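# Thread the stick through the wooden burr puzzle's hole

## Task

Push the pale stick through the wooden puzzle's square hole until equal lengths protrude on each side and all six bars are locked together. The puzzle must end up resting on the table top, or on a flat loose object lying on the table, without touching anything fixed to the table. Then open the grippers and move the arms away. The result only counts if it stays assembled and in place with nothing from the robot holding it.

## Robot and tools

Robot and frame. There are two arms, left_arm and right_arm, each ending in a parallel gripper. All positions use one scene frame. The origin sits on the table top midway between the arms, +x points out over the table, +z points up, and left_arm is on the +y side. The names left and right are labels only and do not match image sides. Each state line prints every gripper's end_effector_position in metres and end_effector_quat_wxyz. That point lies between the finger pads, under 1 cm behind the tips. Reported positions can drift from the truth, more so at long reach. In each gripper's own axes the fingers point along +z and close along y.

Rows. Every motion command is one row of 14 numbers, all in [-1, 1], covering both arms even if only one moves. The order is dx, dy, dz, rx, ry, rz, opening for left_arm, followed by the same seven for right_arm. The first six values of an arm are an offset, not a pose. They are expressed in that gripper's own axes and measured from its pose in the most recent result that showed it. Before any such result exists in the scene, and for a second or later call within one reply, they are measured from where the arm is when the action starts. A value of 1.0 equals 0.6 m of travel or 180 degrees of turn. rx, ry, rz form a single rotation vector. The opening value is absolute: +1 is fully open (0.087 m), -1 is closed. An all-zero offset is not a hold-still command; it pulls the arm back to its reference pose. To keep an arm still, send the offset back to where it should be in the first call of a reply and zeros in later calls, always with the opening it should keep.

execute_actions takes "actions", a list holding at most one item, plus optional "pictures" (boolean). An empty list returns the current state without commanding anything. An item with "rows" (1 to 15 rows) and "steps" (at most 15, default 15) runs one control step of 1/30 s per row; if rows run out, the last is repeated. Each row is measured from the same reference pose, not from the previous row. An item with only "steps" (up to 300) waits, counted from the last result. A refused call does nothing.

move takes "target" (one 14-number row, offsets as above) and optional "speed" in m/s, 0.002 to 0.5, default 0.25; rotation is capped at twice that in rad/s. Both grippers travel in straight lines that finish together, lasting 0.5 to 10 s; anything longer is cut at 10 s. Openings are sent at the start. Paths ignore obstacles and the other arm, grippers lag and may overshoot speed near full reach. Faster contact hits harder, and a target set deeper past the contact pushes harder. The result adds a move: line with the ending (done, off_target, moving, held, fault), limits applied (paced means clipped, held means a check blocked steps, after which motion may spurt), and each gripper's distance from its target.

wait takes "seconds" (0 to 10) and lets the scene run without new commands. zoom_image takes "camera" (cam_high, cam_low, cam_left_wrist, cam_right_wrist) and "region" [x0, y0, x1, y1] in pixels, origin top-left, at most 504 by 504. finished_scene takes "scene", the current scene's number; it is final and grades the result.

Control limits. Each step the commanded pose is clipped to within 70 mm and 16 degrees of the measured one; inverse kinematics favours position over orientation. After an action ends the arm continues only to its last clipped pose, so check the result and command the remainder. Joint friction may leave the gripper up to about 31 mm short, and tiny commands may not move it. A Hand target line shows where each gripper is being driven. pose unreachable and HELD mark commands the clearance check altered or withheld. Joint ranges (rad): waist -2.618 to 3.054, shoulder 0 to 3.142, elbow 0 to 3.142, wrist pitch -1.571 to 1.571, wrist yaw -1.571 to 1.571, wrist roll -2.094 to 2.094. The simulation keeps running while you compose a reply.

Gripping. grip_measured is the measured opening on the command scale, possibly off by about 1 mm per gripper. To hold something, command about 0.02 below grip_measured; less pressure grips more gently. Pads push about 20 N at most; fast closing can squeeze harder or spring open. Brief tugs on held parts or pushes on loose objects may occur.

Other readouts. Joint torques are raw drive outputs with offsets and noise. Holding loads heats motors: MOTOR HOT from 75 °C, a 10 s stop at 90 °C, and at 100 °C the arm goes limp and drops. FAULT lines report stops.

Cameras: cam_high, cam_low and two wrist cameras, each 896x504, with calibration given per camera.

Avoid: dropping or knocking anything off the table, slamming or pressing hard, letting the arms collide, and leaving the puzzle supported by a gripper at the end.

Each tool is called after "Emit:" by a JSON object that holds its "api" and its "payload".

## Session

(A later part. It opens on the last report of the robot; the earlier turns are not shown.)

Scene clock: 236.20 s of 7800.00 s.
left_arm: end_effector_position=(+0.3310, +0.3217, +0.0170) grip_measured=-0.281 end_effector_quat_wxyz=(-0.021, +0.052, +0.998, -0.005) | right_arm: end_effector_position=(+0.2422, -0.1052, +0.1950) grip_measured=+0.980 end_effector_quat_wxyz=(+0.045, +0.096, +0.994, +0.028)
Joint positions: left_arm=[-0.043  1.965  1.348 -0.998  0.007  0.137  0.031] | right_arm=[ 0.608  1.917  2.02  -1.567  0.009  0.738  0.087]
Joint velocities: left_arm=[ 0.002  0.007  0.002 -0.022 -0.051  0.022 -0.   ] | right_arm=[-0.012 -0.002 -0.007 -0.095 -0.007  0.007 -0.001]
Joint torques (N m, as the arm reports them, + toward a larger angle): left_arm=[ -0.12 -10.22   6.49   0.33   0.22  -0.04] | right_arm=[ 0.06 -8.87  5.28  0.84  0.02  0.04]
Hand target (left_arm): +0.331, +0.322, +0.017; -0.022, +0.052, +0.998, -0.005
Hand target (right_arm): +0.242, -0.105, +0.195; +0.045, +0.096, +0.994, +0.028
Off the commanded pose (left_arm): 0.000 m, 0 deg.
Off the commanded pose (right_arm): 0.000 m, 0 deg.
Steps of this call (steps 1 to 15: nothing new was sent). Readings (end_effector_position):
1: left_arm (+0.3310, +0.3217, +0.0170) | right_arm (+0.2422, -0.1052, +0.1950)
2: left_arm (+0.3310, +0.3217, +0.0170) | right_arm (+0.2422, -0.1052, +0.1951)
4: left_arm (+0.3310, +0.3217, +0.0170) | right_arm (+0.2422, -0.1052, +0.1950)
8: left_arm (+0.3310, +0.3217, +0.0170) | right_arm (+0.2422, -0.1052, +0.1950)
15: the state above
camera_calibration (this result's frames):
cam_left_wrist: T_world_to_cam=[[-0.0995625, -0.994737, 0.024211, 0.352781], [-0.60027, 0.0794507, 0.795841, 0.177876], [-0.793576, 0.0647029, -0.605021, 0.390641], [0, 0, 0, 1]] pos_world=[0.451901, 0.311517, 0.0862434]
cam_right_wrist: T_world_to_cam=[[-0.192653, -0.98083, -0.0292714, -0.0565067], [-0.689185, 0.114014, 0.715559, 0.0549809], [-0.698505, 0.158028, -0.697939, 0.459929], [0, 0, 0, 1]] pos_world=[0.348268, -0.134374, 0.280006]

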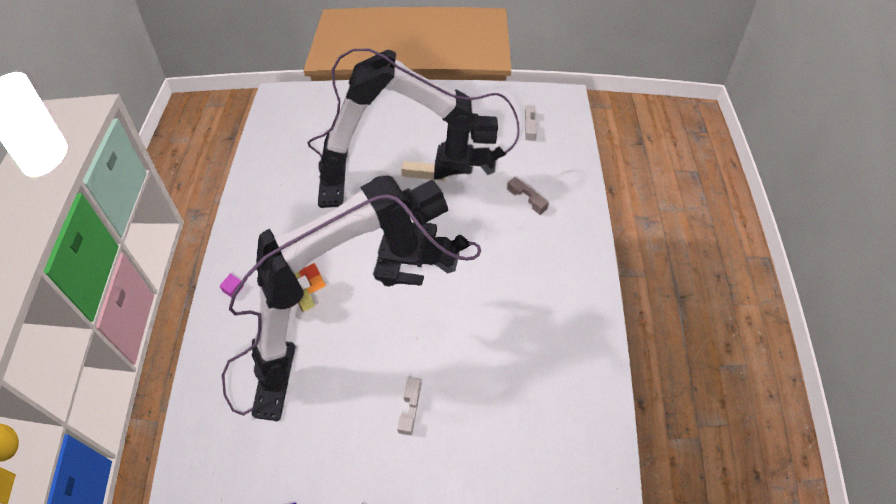

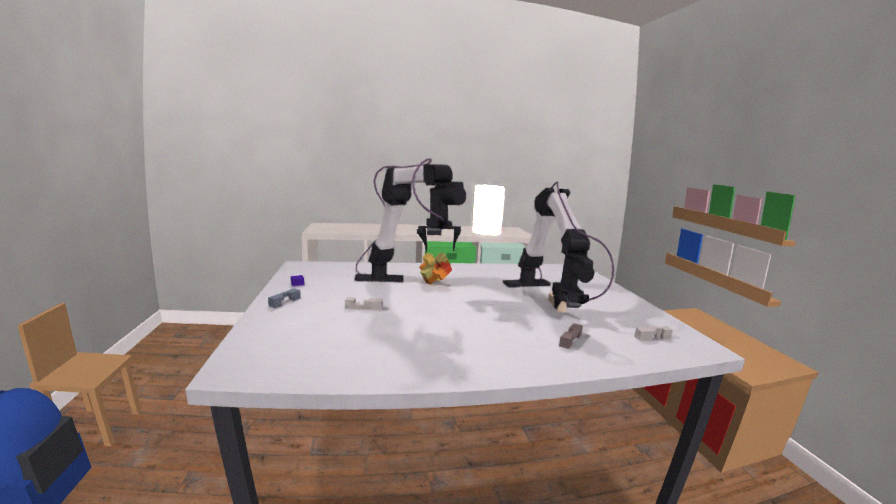

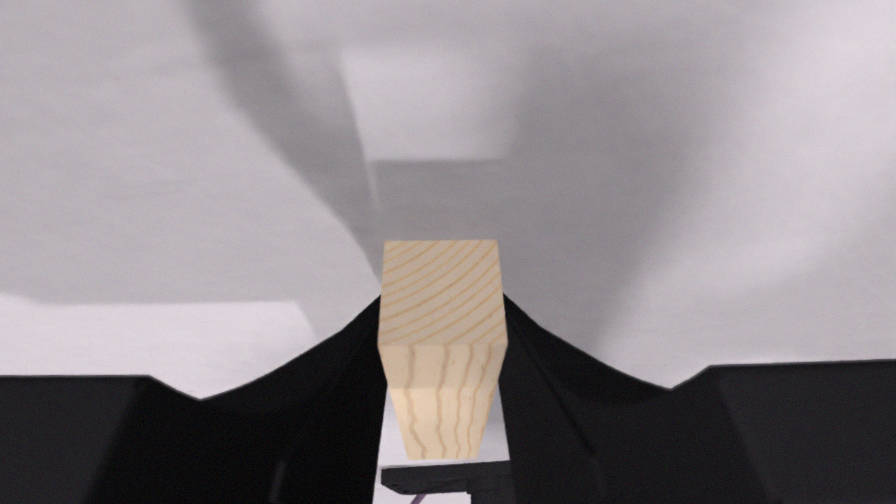

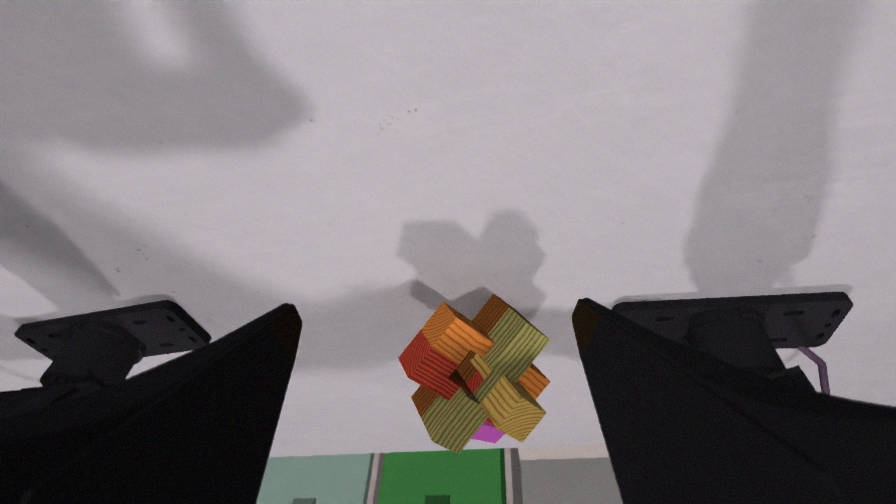

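Emit:
{"api": "move", "payload": {"target": [0,0,-0.2,0,0,0,-0.315, -0.066,-0.1537,0.1128,0.0188,0.0693,0.0596,1], "speed": 0.15}}

Scene clock: 306.00 s of 7800.00 s.
left_arm: end_effector_position=(+0.3466, +0.3195, +0.1388) grip_measured=-0.282 end_effector_quat_wxyz=(-0.003, +0.054, +0.999, -0.009) | right_arm: end_effector_position=(+0.2711, -0.1984, +0.1346) grip_measured=+0.980 end_effector_quat_wxyz=(-0.063, +0.189, +0.980, +0.018)
Joint positions: left_arm=[-0.046  1.925  1.792 -1.445  0.017  0.137  0.031] | right_arm=[ 0.281  2.011  1.868 -1.529 -0.083  0.597  0.087]
Joint velocities: left_arm=[ 0.012 -0.007 -0.017  0.007  0.007  0.007  0.001] | right_arm=[ 0.007 -0.017  0.007 -0.037  0.051 -0.007  0.   ]
Joint torques (N m, as the arm reports them, + toward a larger angle): left_arm=[  0.02 -10.25   5.77   0.26   0.19   0.04] | right_arm=[-0.06 -8.95  4.1   0.6  -0.09 -0.04]
Hand target (left_arm): +0.337, +0.321, +0.137; -0.022, +0.052, +0.998, -0.005
Hand target (right_arm): +0.271, -0.198, +0.127; -0.069, +0.187, +0.980, +0.018
Off the commanded pose (left_arm): 0.011 m, 2 deg.
Off the commanded pose (right_arm): 0.010 m, 1 deg.
After step 90, 65.00 s passed at rest.
move: off_target (left_arm); limits=paced
camera_calibration (this result's frames):
cam_left_wrist: T_world_to_cam=[[-0.10295, -0.994235, 0.029958, 0.349383], [-0.629032, 0.0884062, 0.772336, 0.10082], [-0.770532, 0.0606675, -0.634507, 0.47423], [0, 0, 0, 1]] pos_world=[0.464797, 0.309685, 0.212569]
cam_right_wrist: T_world_to_cam=[[-0.369815, -0.928801, 0.0237788, -0.0929033], [-0.484179, 0.214499, 0.848269, 0.0751653], [-0.792974, 0.302189, -0.529031, 0.484144], [0, 0, 0, 1]] pos_world=[0.38595, -0.248715, 0.194576]

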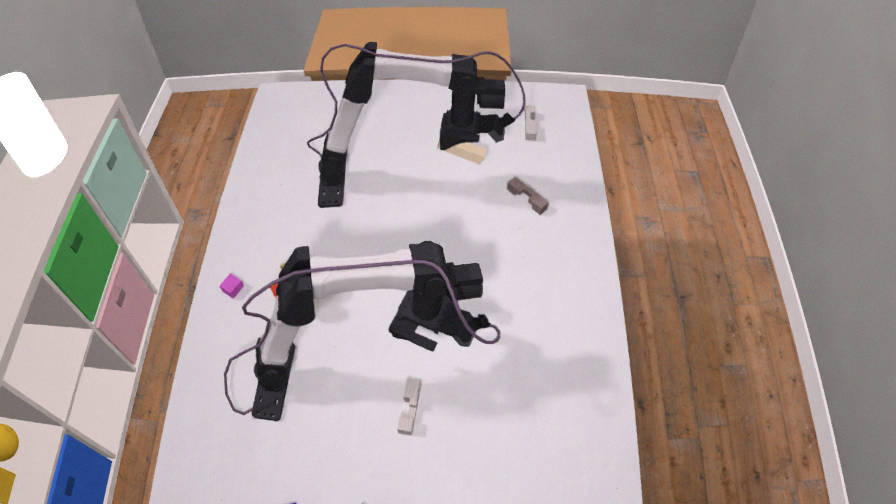

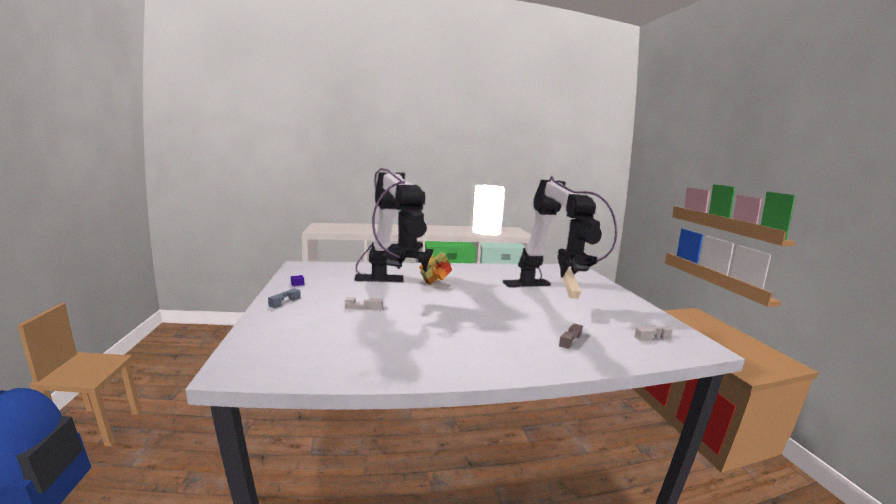

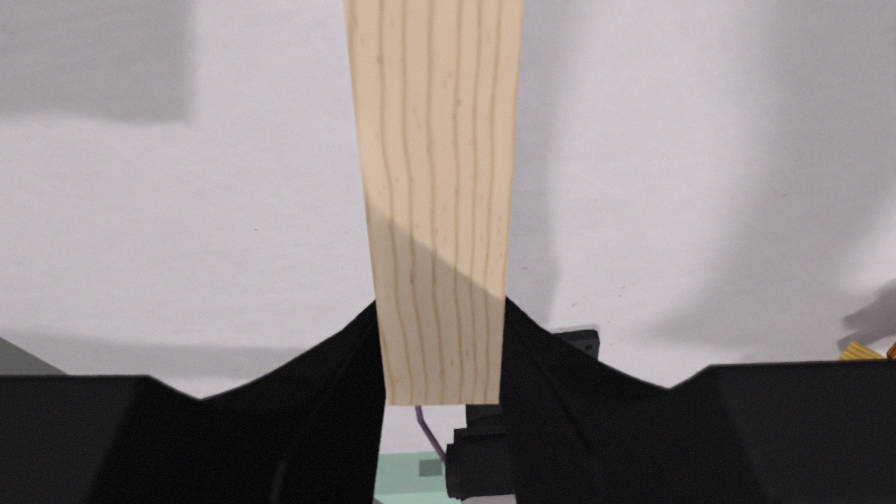

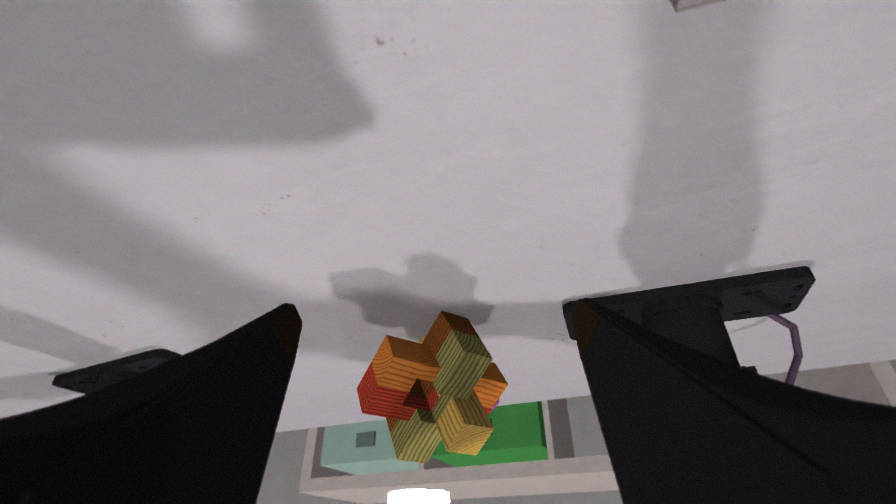

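Emit:
{"api": "zoom_image", "payload": {"camera": "cam_low", "region": [530, 220, 630, 310]}}

Emit:
{"api": "zoom_image", "payload": {"camera": "cam_high", "region": [420, 100, 530, 180]}}

Region (530, 220, 630, 310) of cam_low's 896x504 image, scaled by 5.040, with more detail than that image has; it fills the top 454 rows of this view, and the rest is white.

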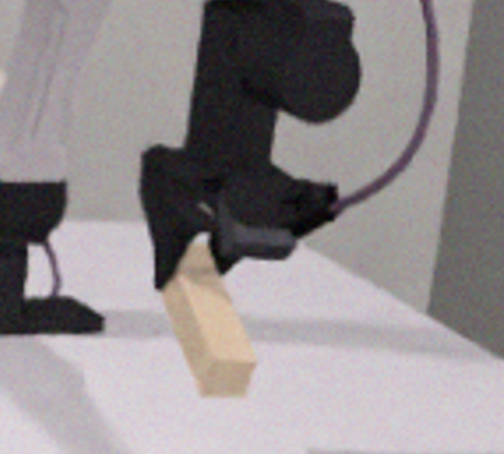

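Region (420, 100, 530, 180) of cam_high's 896x504 image, scaled by 4.582, with more detail than that image has; it fills the top 367 rows of this view, and the rest is white.

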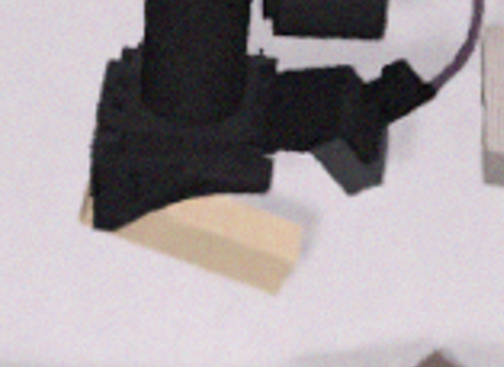

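Emit:
{"api": "move", "payload": {"target": [0.178,0.002,0.107,0,0,0,-0.33, 0,0,0,0,0,0,1], "speed": 0.15}}

Emit:
{"api": "move", "payload": {"target": [0,0,0.105,0,0,0,-0.30, 0,0,0,0,0,0,1], "speed": 0.04}}

Scene clock: 341.00 s of 7800.00 s.
left_arm: end_effector_position=(+0.2401, +0.3300, +0.0763) grip_measured=-0.282 end_effector_quat_wxyz=(-0.013, +0.053, +0.998, -0.011) | right_arm: end_effector_position=(+0.2711, -0.1984, +0.1346) grip_measured=+0.980 end_effector_quat_wxyz=(-0.063, +0.189, +0.980, +0.018)
Joint positions: left_arm=[ 0.008  1.552  1.1   -1.148  0.017  0.19   0.031] | right_arm=[ 0.281  2.011  1.868 -1.529 -0.083  0.597  0.087]
Joint velocities: left_arm=[-0.012  0.002  0.012 -0.037 -0.037 -0.022 -0.   ] | right_arm=[-0.002 -0.002 -0.012  0.037  0.022  0.007 -0.   ]
Joint torques (N m, as the arm reports them, + toward a larger angle): left_arm=[ 0.61 -7.86  5.53  0.63  0.24  0.08] | right_arm=[-0.2  -9.64  5.51  0.39 -0.03  0.01]
Hand target (left_arm): +0.240, +0.332, +0.076; -0.003, +0.053, +0.999, -0.008
Hand target (right_arm): +0.271, -0.198, +0.135; -0.063, +0.189, +0.980, +0.018
Off the commanded pose (left_arm): 0.002 m, 1 deg.
Off the commanded pose (right_arm): 0.000 m, 0 deg.
After step 90, 30.57 s passed at rest.
move: done
camera_calibration (this result's frames):
cam_left_wrist: T_world_to_cam=[[-0.101539, -0.994249, 0.0340442, 0.350098], [-0.61356, 0.0895249, 0.784557, 0.076227], [-0.783092, 0.0587751, -0.619122, 0.354297], [0, 0, 0, 1]] pos_world=[0.359766, 0.320436, 0.14763]
cam_right_wrist: T_world_to_cam=[[-0.369815, -0.928801, 0.0237788, -0.0929033], [-0.484179, 0.214499, 0.848269, 0.0751653], [-0.792974, 0.302189, -0.529031, 0.484144], [0, 0, 0, 1]] pos_world=[0.38595, -0.248715, 0.194576]

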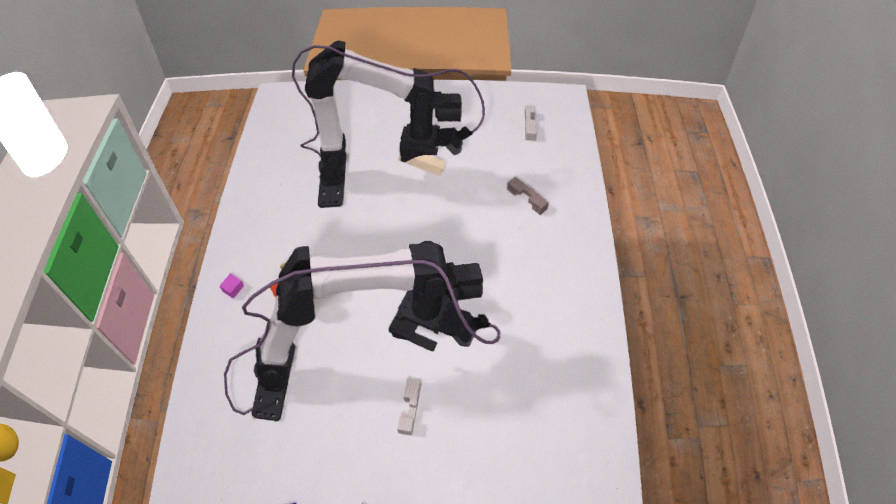

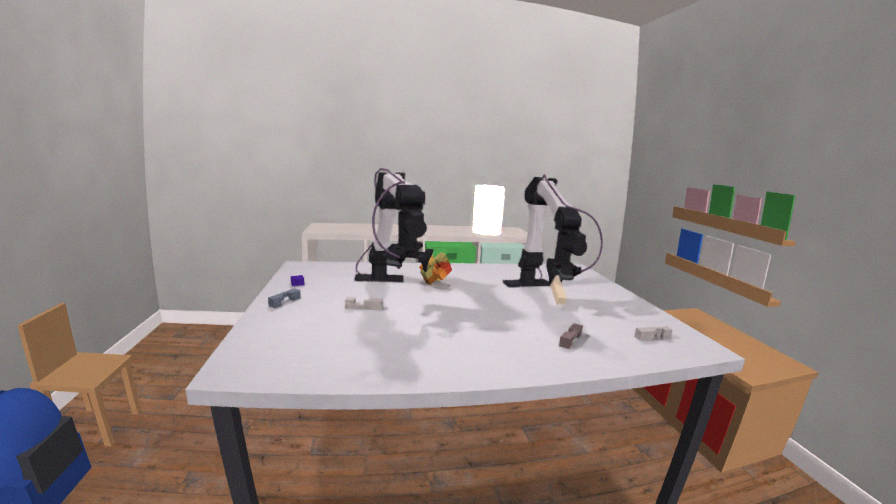

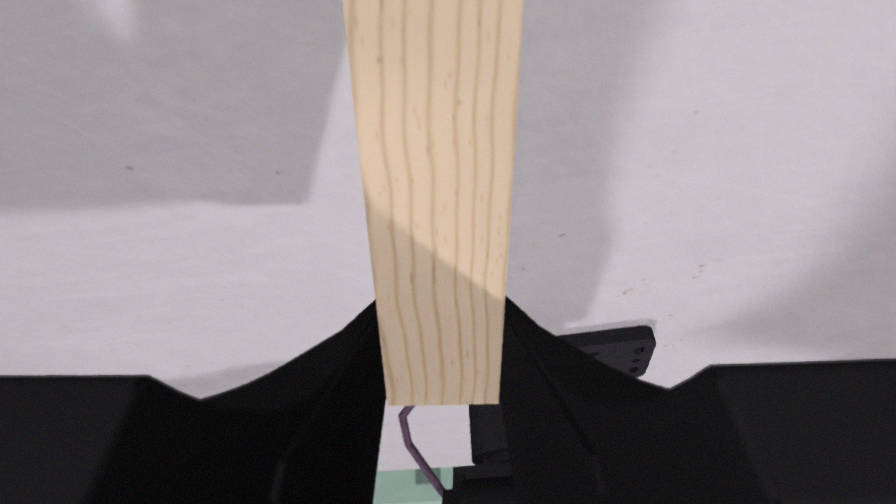

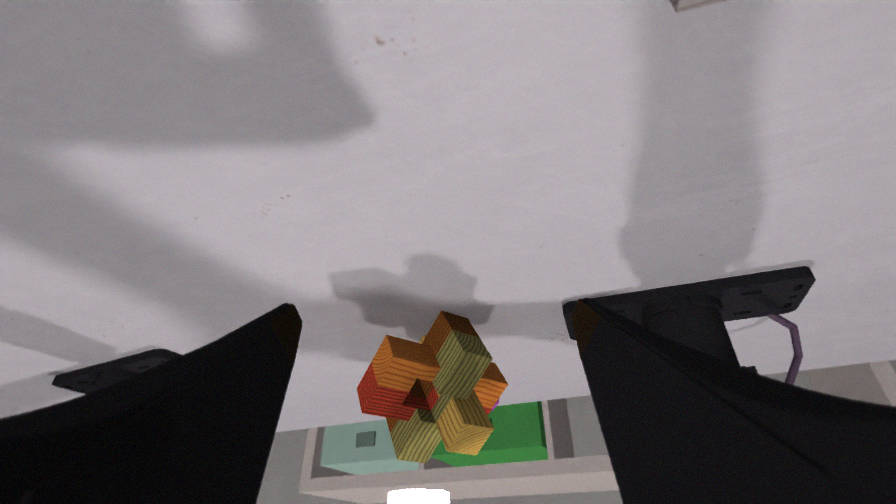

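Scene clock: 343.10 s of 7800.00 s.
left_arm: end_effector_position=(+0.2417, +0.3301, +0.0224) grip_measured=-0.282 end_effector_quat_wxyz=(-0.004, +0.053, +0.999, -0.009) | right_arm: end_effector_position=(+0.2711, -0.1984, +0.1346) grip_measured=+0.980 end_effector_quat_wxyz=(-0.063, +0.189, +0.980, +0.018)
Joint positions: left_arm=[ 0.008  1.608  0.935 -0.908  0.017  0.19   0.031] | right_arm=[ 0.281  2.011  1.868 -1.529 -0.083  0.597  0.087]
Joint velocities: left_arm=[ 0.017 -0.012 -0.007 -0.022  0.007 -0.051  0.001] | right_arm=[ 0.002 -0.012 -0.002 -0.007 -0.007 -0.066 -0.001]
Joint torques (N m, as the arm reports them, + toward a larger angle): left_arm=[-0.35 -4.83  4.96  0.68  0.15 -0.01] | right_arm=[-0.18 -9.51  5.41  0.3  -0.07  0.07]
Hand target (left_arm): +0.238, +0.329, +0.014; -0.013, +0.053, +0.998, -0.011
Hand target (right_arm): +0.271, -0.198, +0.135; -0.063, +0.189, +0.980, +0.018
Off the commanded pose (left_arm): 0.010 m, 1 deg.
Off the commanded pose (right_arm): 0.000 m, 0 deg.
move: done
camera_calibration (this result's frames):
cam_left_wrist: T_world_to_cam=[[-0.102118, -0.994297, 0.030739, 0.35246], [-0.62748, 0.0883607, 0.773603, 0.123468], [-0.771907, 0.0597106, -0.632925, 0.319492], [0, 0, 0, 1]] pos_world=[0.360085, 0.320463, 0.0958652]
cam_right_wrist: T_world_to_cam=[[-0.369815, -0.928801, 0.0237788, -0.0929033], [-0.484179, 0.214499, 0.848269, 0.0751653], [-0.792974, 0.302189, -0.529031, 0.484144], [0, 0, 0, 1]] pos_world=[0.38595, -0.248715, 0.194576]

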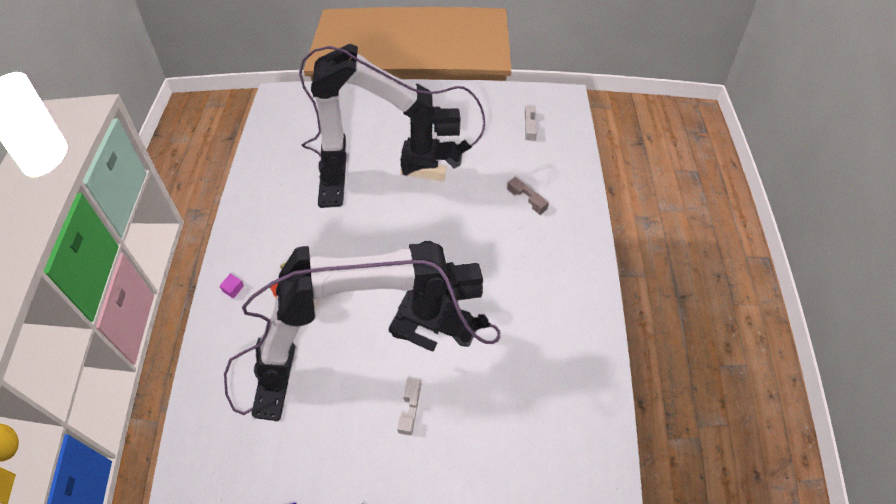

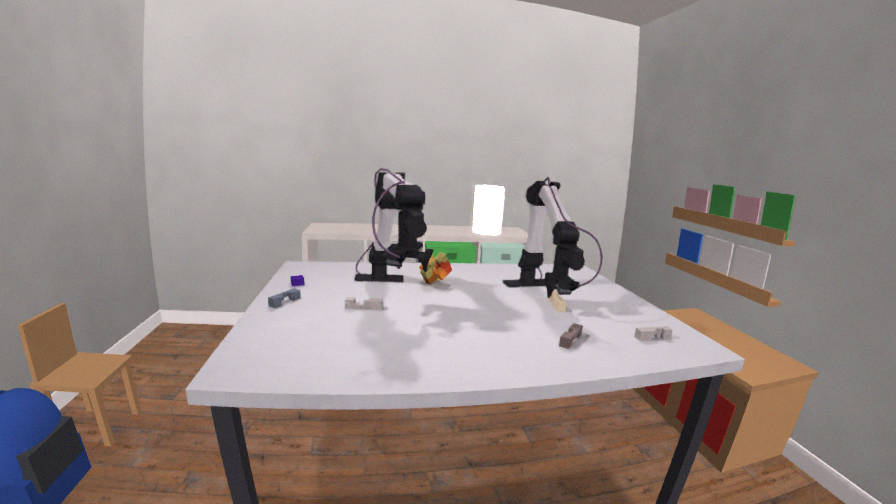

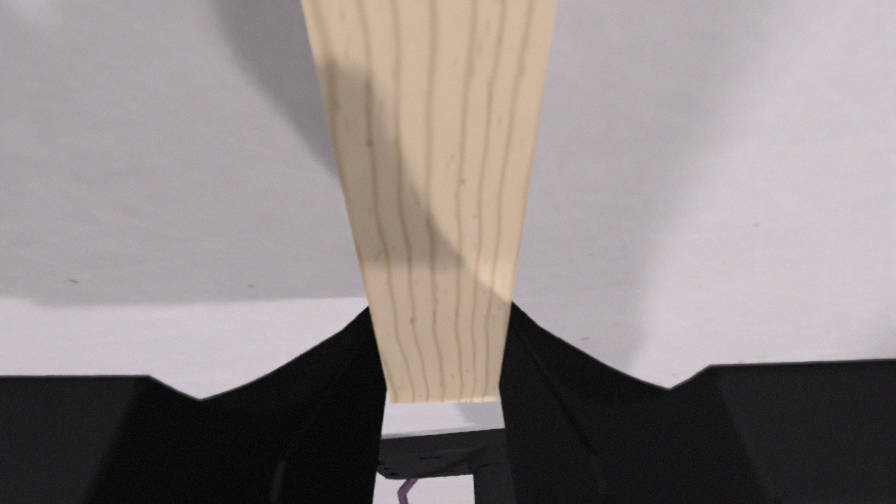

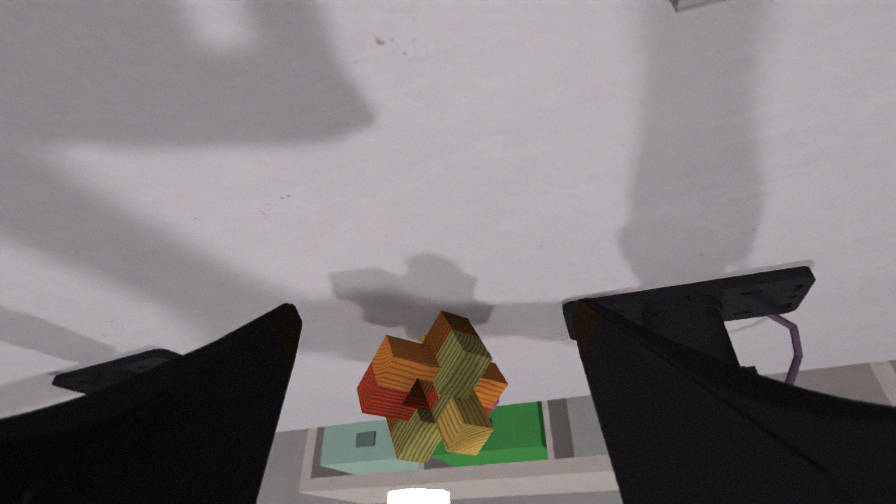

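Emit:
{"api": "move", "payload": {"target": [0,0,0.022,0,0,0,-0.295, 0,0,0,0,0,0,1], "speed": 0.03}}

Emit:
{"api": "move", "payload": {"target": [0,0,0,0,0,0,0.15, 0,0,0,0,0,0,1], "speed": 0.03}}

Emit:
{"api": "move", "payload": {"target": [-0.115,0,0,0,0,0,0.15, 0,0,0,0,0,0,1], "speed": 0.08}}

Scene clock: 347.87 s of 7800.00 s.
left_arm: end_effector_position=(+0.2464, +0.3305, +0.0193) grip_measured=-0.282 end_effector_quat_wxyz=(+0.008, +0.053, +0.999, -0.008) | right_arm: end_effector_position=(+0.2711, -0.1984, +0.1346) grip_measured=+0.980 end_effector_quat_wxyz=(-0.063, +0.189, +0.980, +0.018)
Joint positions: left_arm=[ 0.008  1.608  0.925 -0.876  0.017  0.19   0.031] | right_arm=[ 0.281  2.011  1.868 -1.529 -0.083  0.597  0.087]
Joint velocities: left_arm=[-0.002  0.017 -0.007 -0.051 -0.095 -0.051 -0.   ] | right_arm=[-0.002 -0.007 -0.012  0.037 -0.066 -0.007  0.001]
Joint torques (N m, as the arm reports them, + toward a larger angle): left_arm=[-0.38 -4.78  4.61  0.77  0.25  0.06] | right_arm=[-0.06 -9.6   5.33  0.4  -0.03  0.03]
Hand target (left_arm): +0.241, +0.330, +0.010; -0.004, +0.053, +0.999, -0.009
Hand target (right_arm): +0.271, -0.198, +0.135; -0.063, +0.189, +0.980, +0.018
Off the commanded pose (left_arm): 0.011 m, 1 deg.
Off the commanded pose (right_arm): 0.000 m, 0 deg.
After step 90, 1.07 s passed at rest.
move: off_target (left_arm)
camera_calibration (this result's frames):
cam_left_wrist: T_world_to_cam=[[-0.102771, -0.994352, 0.0265055, 0.353683], [-0.644962, 0.0868986, 0.759258, 0.13384], [-0.757272, 0.0609345, -0.65025, 0.317438], [0, 0, 0, 1]] pos_world=[0.363058, 0.320712, 0.0954204]
cam_right_wrist: T_world_to_cam=[[-0.369815, -0.928801, 0.0237788, -0.0929033], [-0.484179, 0.214499, 0.848269, 0.0751653], [-0.792974, 0.302189, -0.529031, 0.484144], [0, 0, 0, 1]] pos_world=[0.38595, -0.248715, 0.194576]

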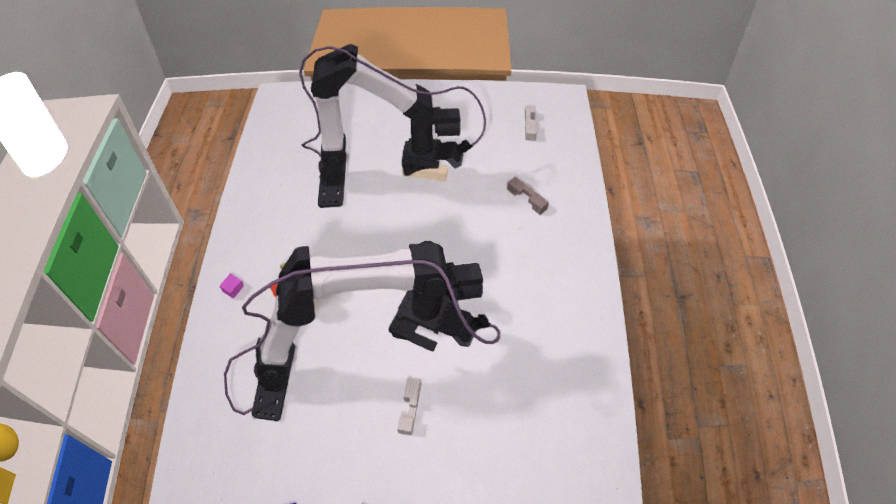

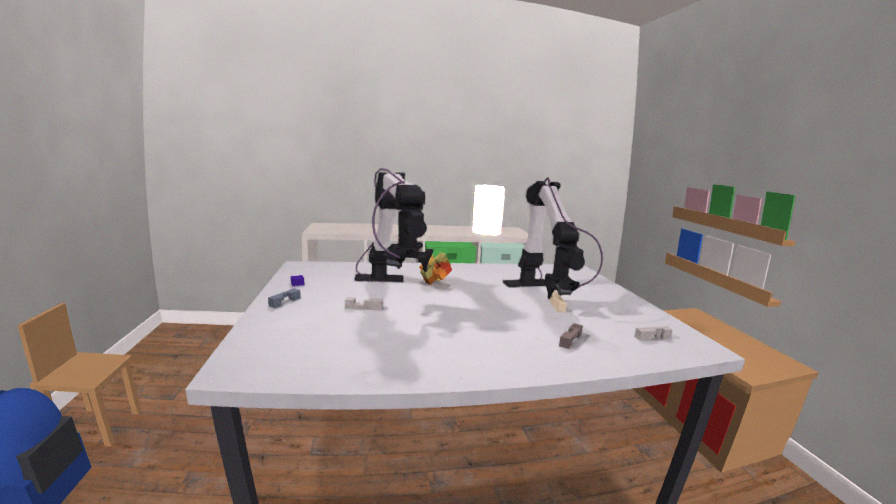

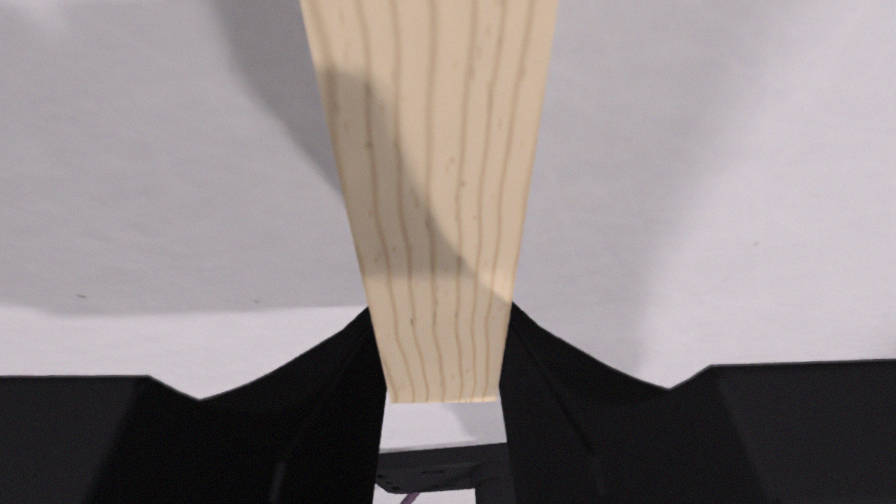

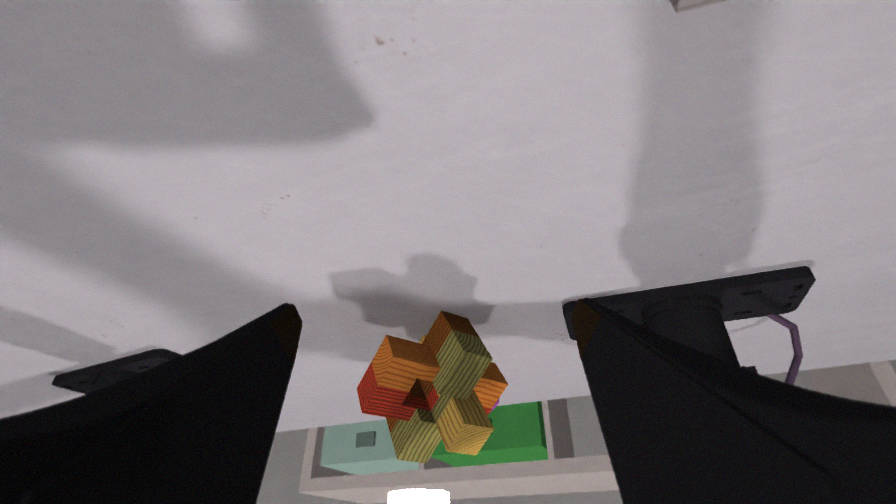

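Scene clock: 348.37 s of 7800.00 s.
left_arm: end_effector_position=(+0.2464, +0.3305, +0.0193) grip_measured=+0.150 end_effector_quat_wxyz=(+0.008, +0.053, +0.999, -0.008) | right_arm: end_effector_position=(+0.2711, -0.1984, +0.1346) grip_measured=+0.980 end_effector_quat_wxyz=(-0.063, +0.189, +0.980, +0.018)
Joint positions: left_arm=[ 0.008  1.608  0.925 -0.876  0.017  0.19   0.05 ] | right_arm=[ 0.281  2.011  1.868 -1.529 -0.083  0.597  0.087]
Joint velocities: left_arm=[ 0.007  0.002  0.002 -0.066 -0.066 -0.037  0.   ] | right_arm=[-0.007  0.017 -0.022 -0.051 -0.051 -0.051 -0.001]
Joint torques (N m, as the arm reports them, + toward a larger angle): left_arm=[-0.26 -6.32  6.47  0.53  0.24 -0.03] | right_arm=[ 0.01 -9.69  5.25  0.37 -0.01  0.1 ]
Hand target (left_arm): +0.246, +0.330, +0.019; +0.008, +0.053, +0.999, -0.008
Hand target (right_arm): +0.271, -0.198, +0.135; -0.063, +0.189, +0.980, +0.018
Off the commanded pose (left_arm): 0.000 m, 0 deg.
Off the commanded pose (right_arm): 0.000 m, 0 deg.
move: done
camera_calibration (this result's frames):
cam_left_wrist: T_world_to_cam=[[-0.102771, -0.994352, 0.0265055, 0.353683], [-0.644962, 0.0868986, 0.759258, 0.13384], [-0.757272, 0.0609345, -0.65025, 0.317438], [0, 0, 0, 1]] pos_world=[0.363058, 0.320712, 0.0954204]
cam_right_wrist: T_world_to_cam=[[-0.369815, -0.928801, 0.0237788, -0.0929033], [-0.484179, 0.214499, 0.848269, 0.0751653], [-0.792974, 0.302189, -0.529031, 0.484144], [0, 0, 0, 1]] pos_world=[0.38595, -0.248715, 0.194576]

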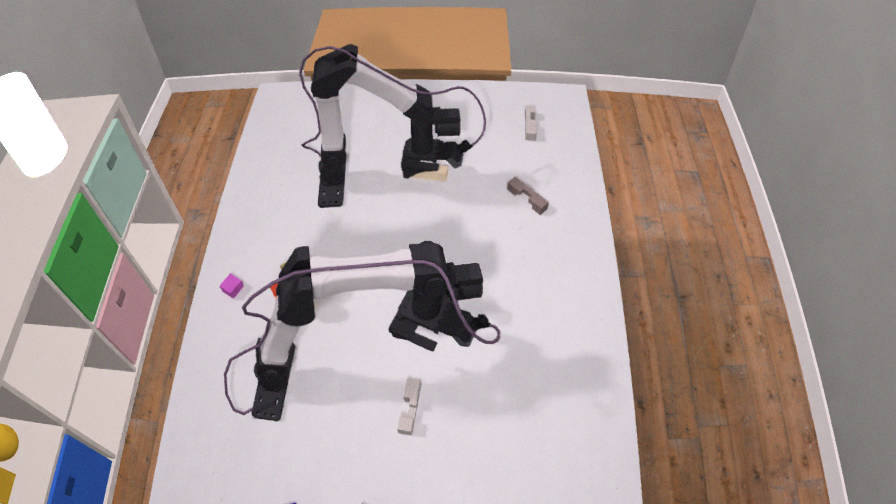

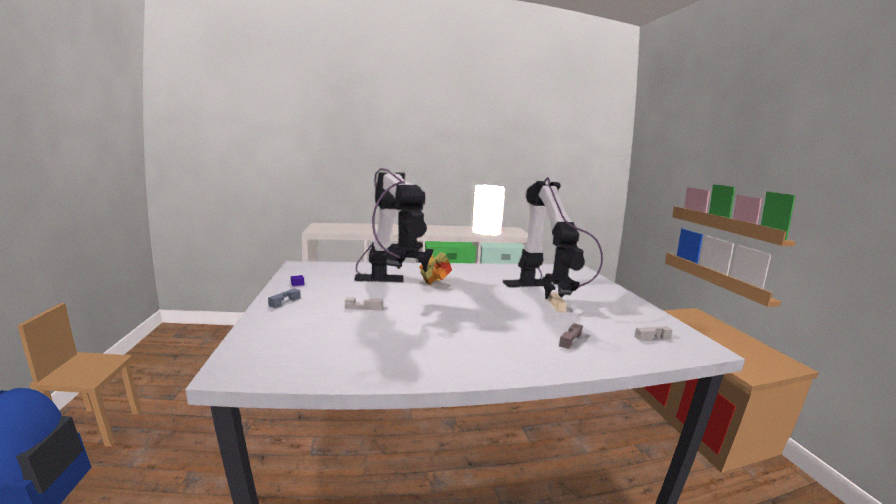

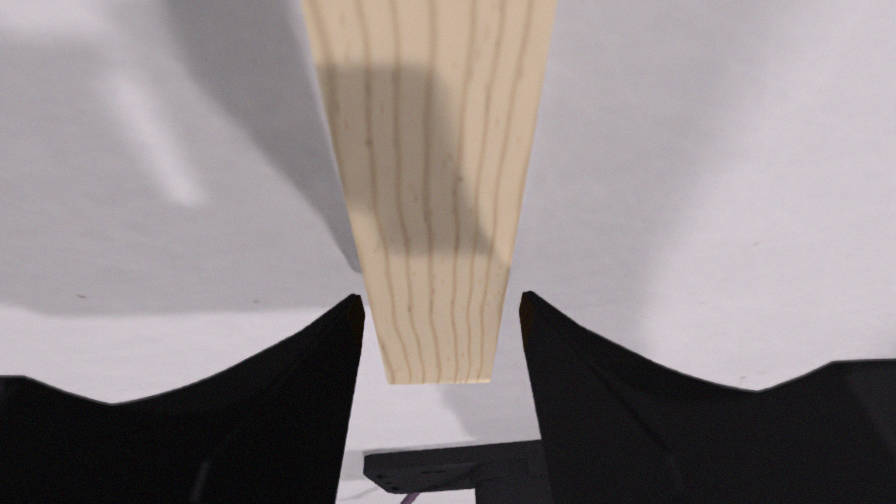

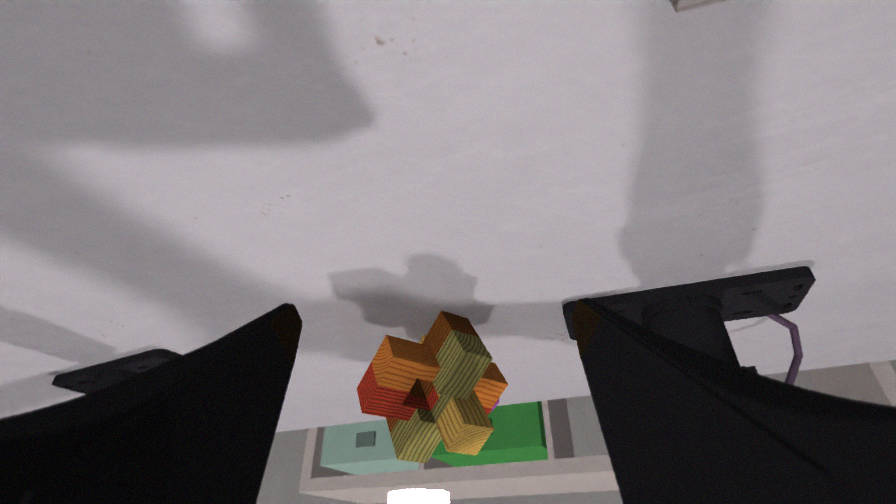

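Scene clock: 349.50 s of 7800.00 s.
left_arm: end_effector_position=(+0.3152, +0.3253, +0.0190) grip_measured=+0.150 end_effector_quat_wxyz=(+0.018, +0.054, +0.998, -0.007) | right_arm: end_effector_position=(+0.2711, -0.1984, +0.1346) grip_measured=+0.980 end_effector_quat_wxyz=(-0.063, +0.189, +0.980, +0.018)
Joint positions: left_arm=[-0.025  1.834  1.193 -0.896  0.017  0.158  0.05 ] | right_arm=[ 0.281  2.011  1.868 -1.529 -0.083  0.597  0.087]
Joint velocities: left_arm=[ 0.012 -0.002  0.012  0.037 -0.037 -0.022 -0.   ] | right_arm=[ 0.017 -0.002 -0.012  0.007  0.007 -0.007 -0.   ]
Joint torques (N m, as the arm reports them, + toward a larger angle): left_arm=[-0.91 -7.78  8.41  0.29  0.25 -0.13] | right_arm=[-0.14 -9.52  5.4   0.37 -0.06  0.05]
Hand target (left_arm): +0.315, +0.323, +0.020; +0.008, +0.053, +0.999, -0.008
Hand target (right_arm): +0.271, -0.198, +0.135; -0.063, +0.189, +0.980, +0.018
Off the commanded pose (left_arm): 0.003 m, 1 deg.
Off the commanded pose (right_arm): 0.000 m, 0 deg.
move: done
camera_calibration (this result's frames):
cam_left_wrist: T_world_to_cam=[[-0.104804, -0.994208, 0.0238211, 0.356285], [-0.65992, 0.087445, 0.74623, 0.183628], [-0.74399, 0.062488, -0.665262, 0.36528], [0, 0, 0, 1]] pos_world=[0.430285, 0.315338, 0.0974913]
cam_right_wrist: T_world_to_cam=[[-0.369815, -0.928801, 0.0237788, -0.0929033], [-0.484179, 0.214499, 0.848269, 0.0751653], [-0.792974, 0.302189, -0.529031, 0.484144], [0, 0, 0, 1]] pos_world=[0.38595, -0.248715, 0.194576]

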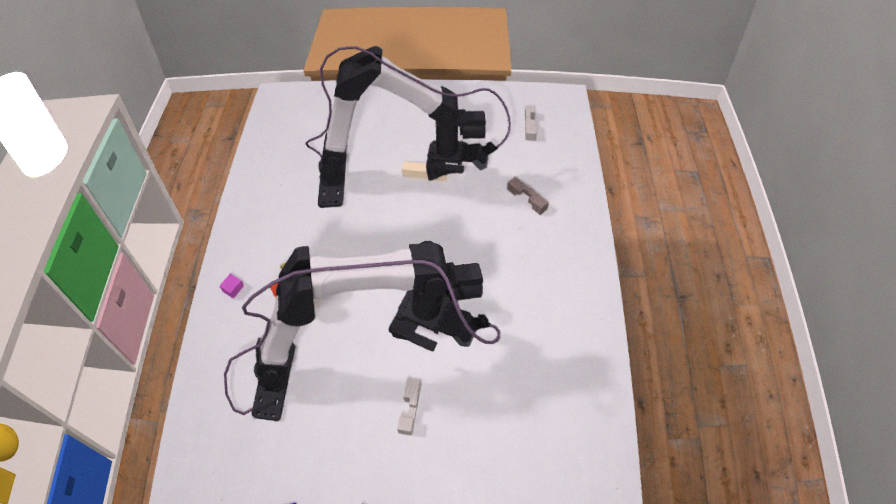

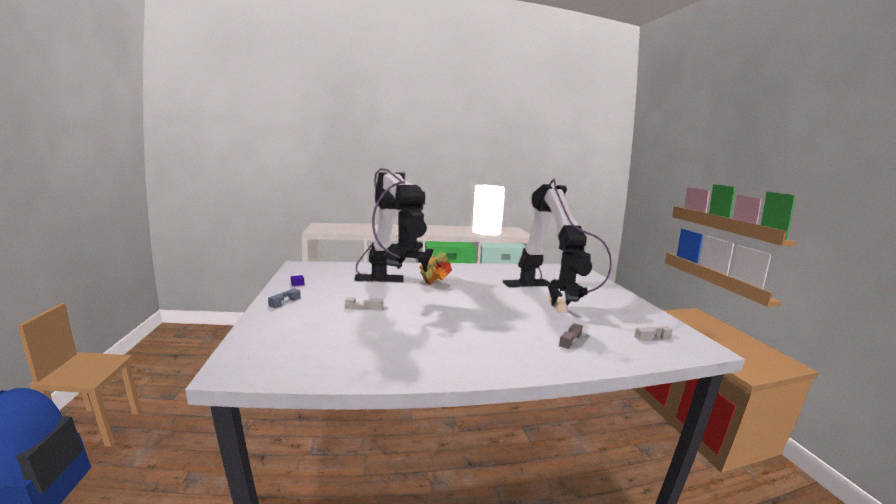

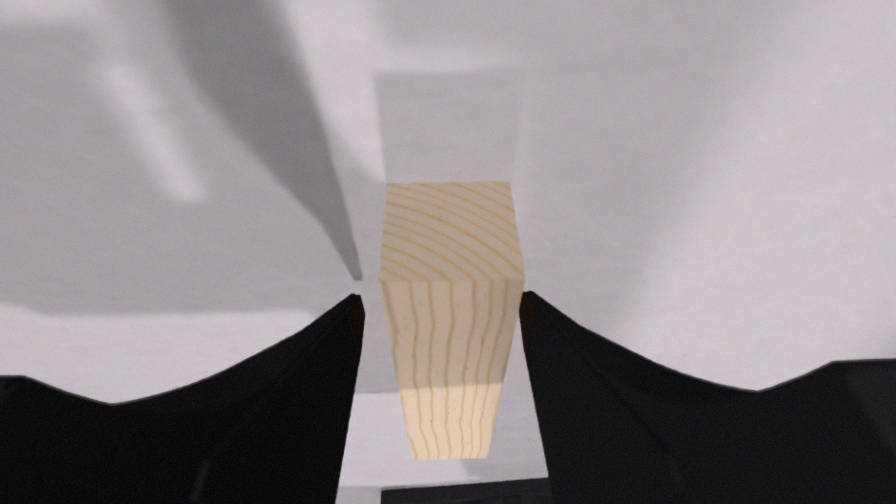

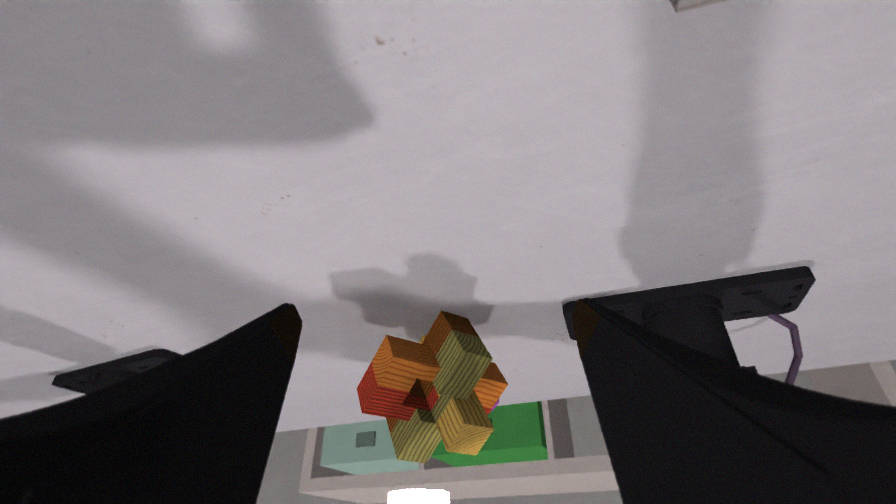

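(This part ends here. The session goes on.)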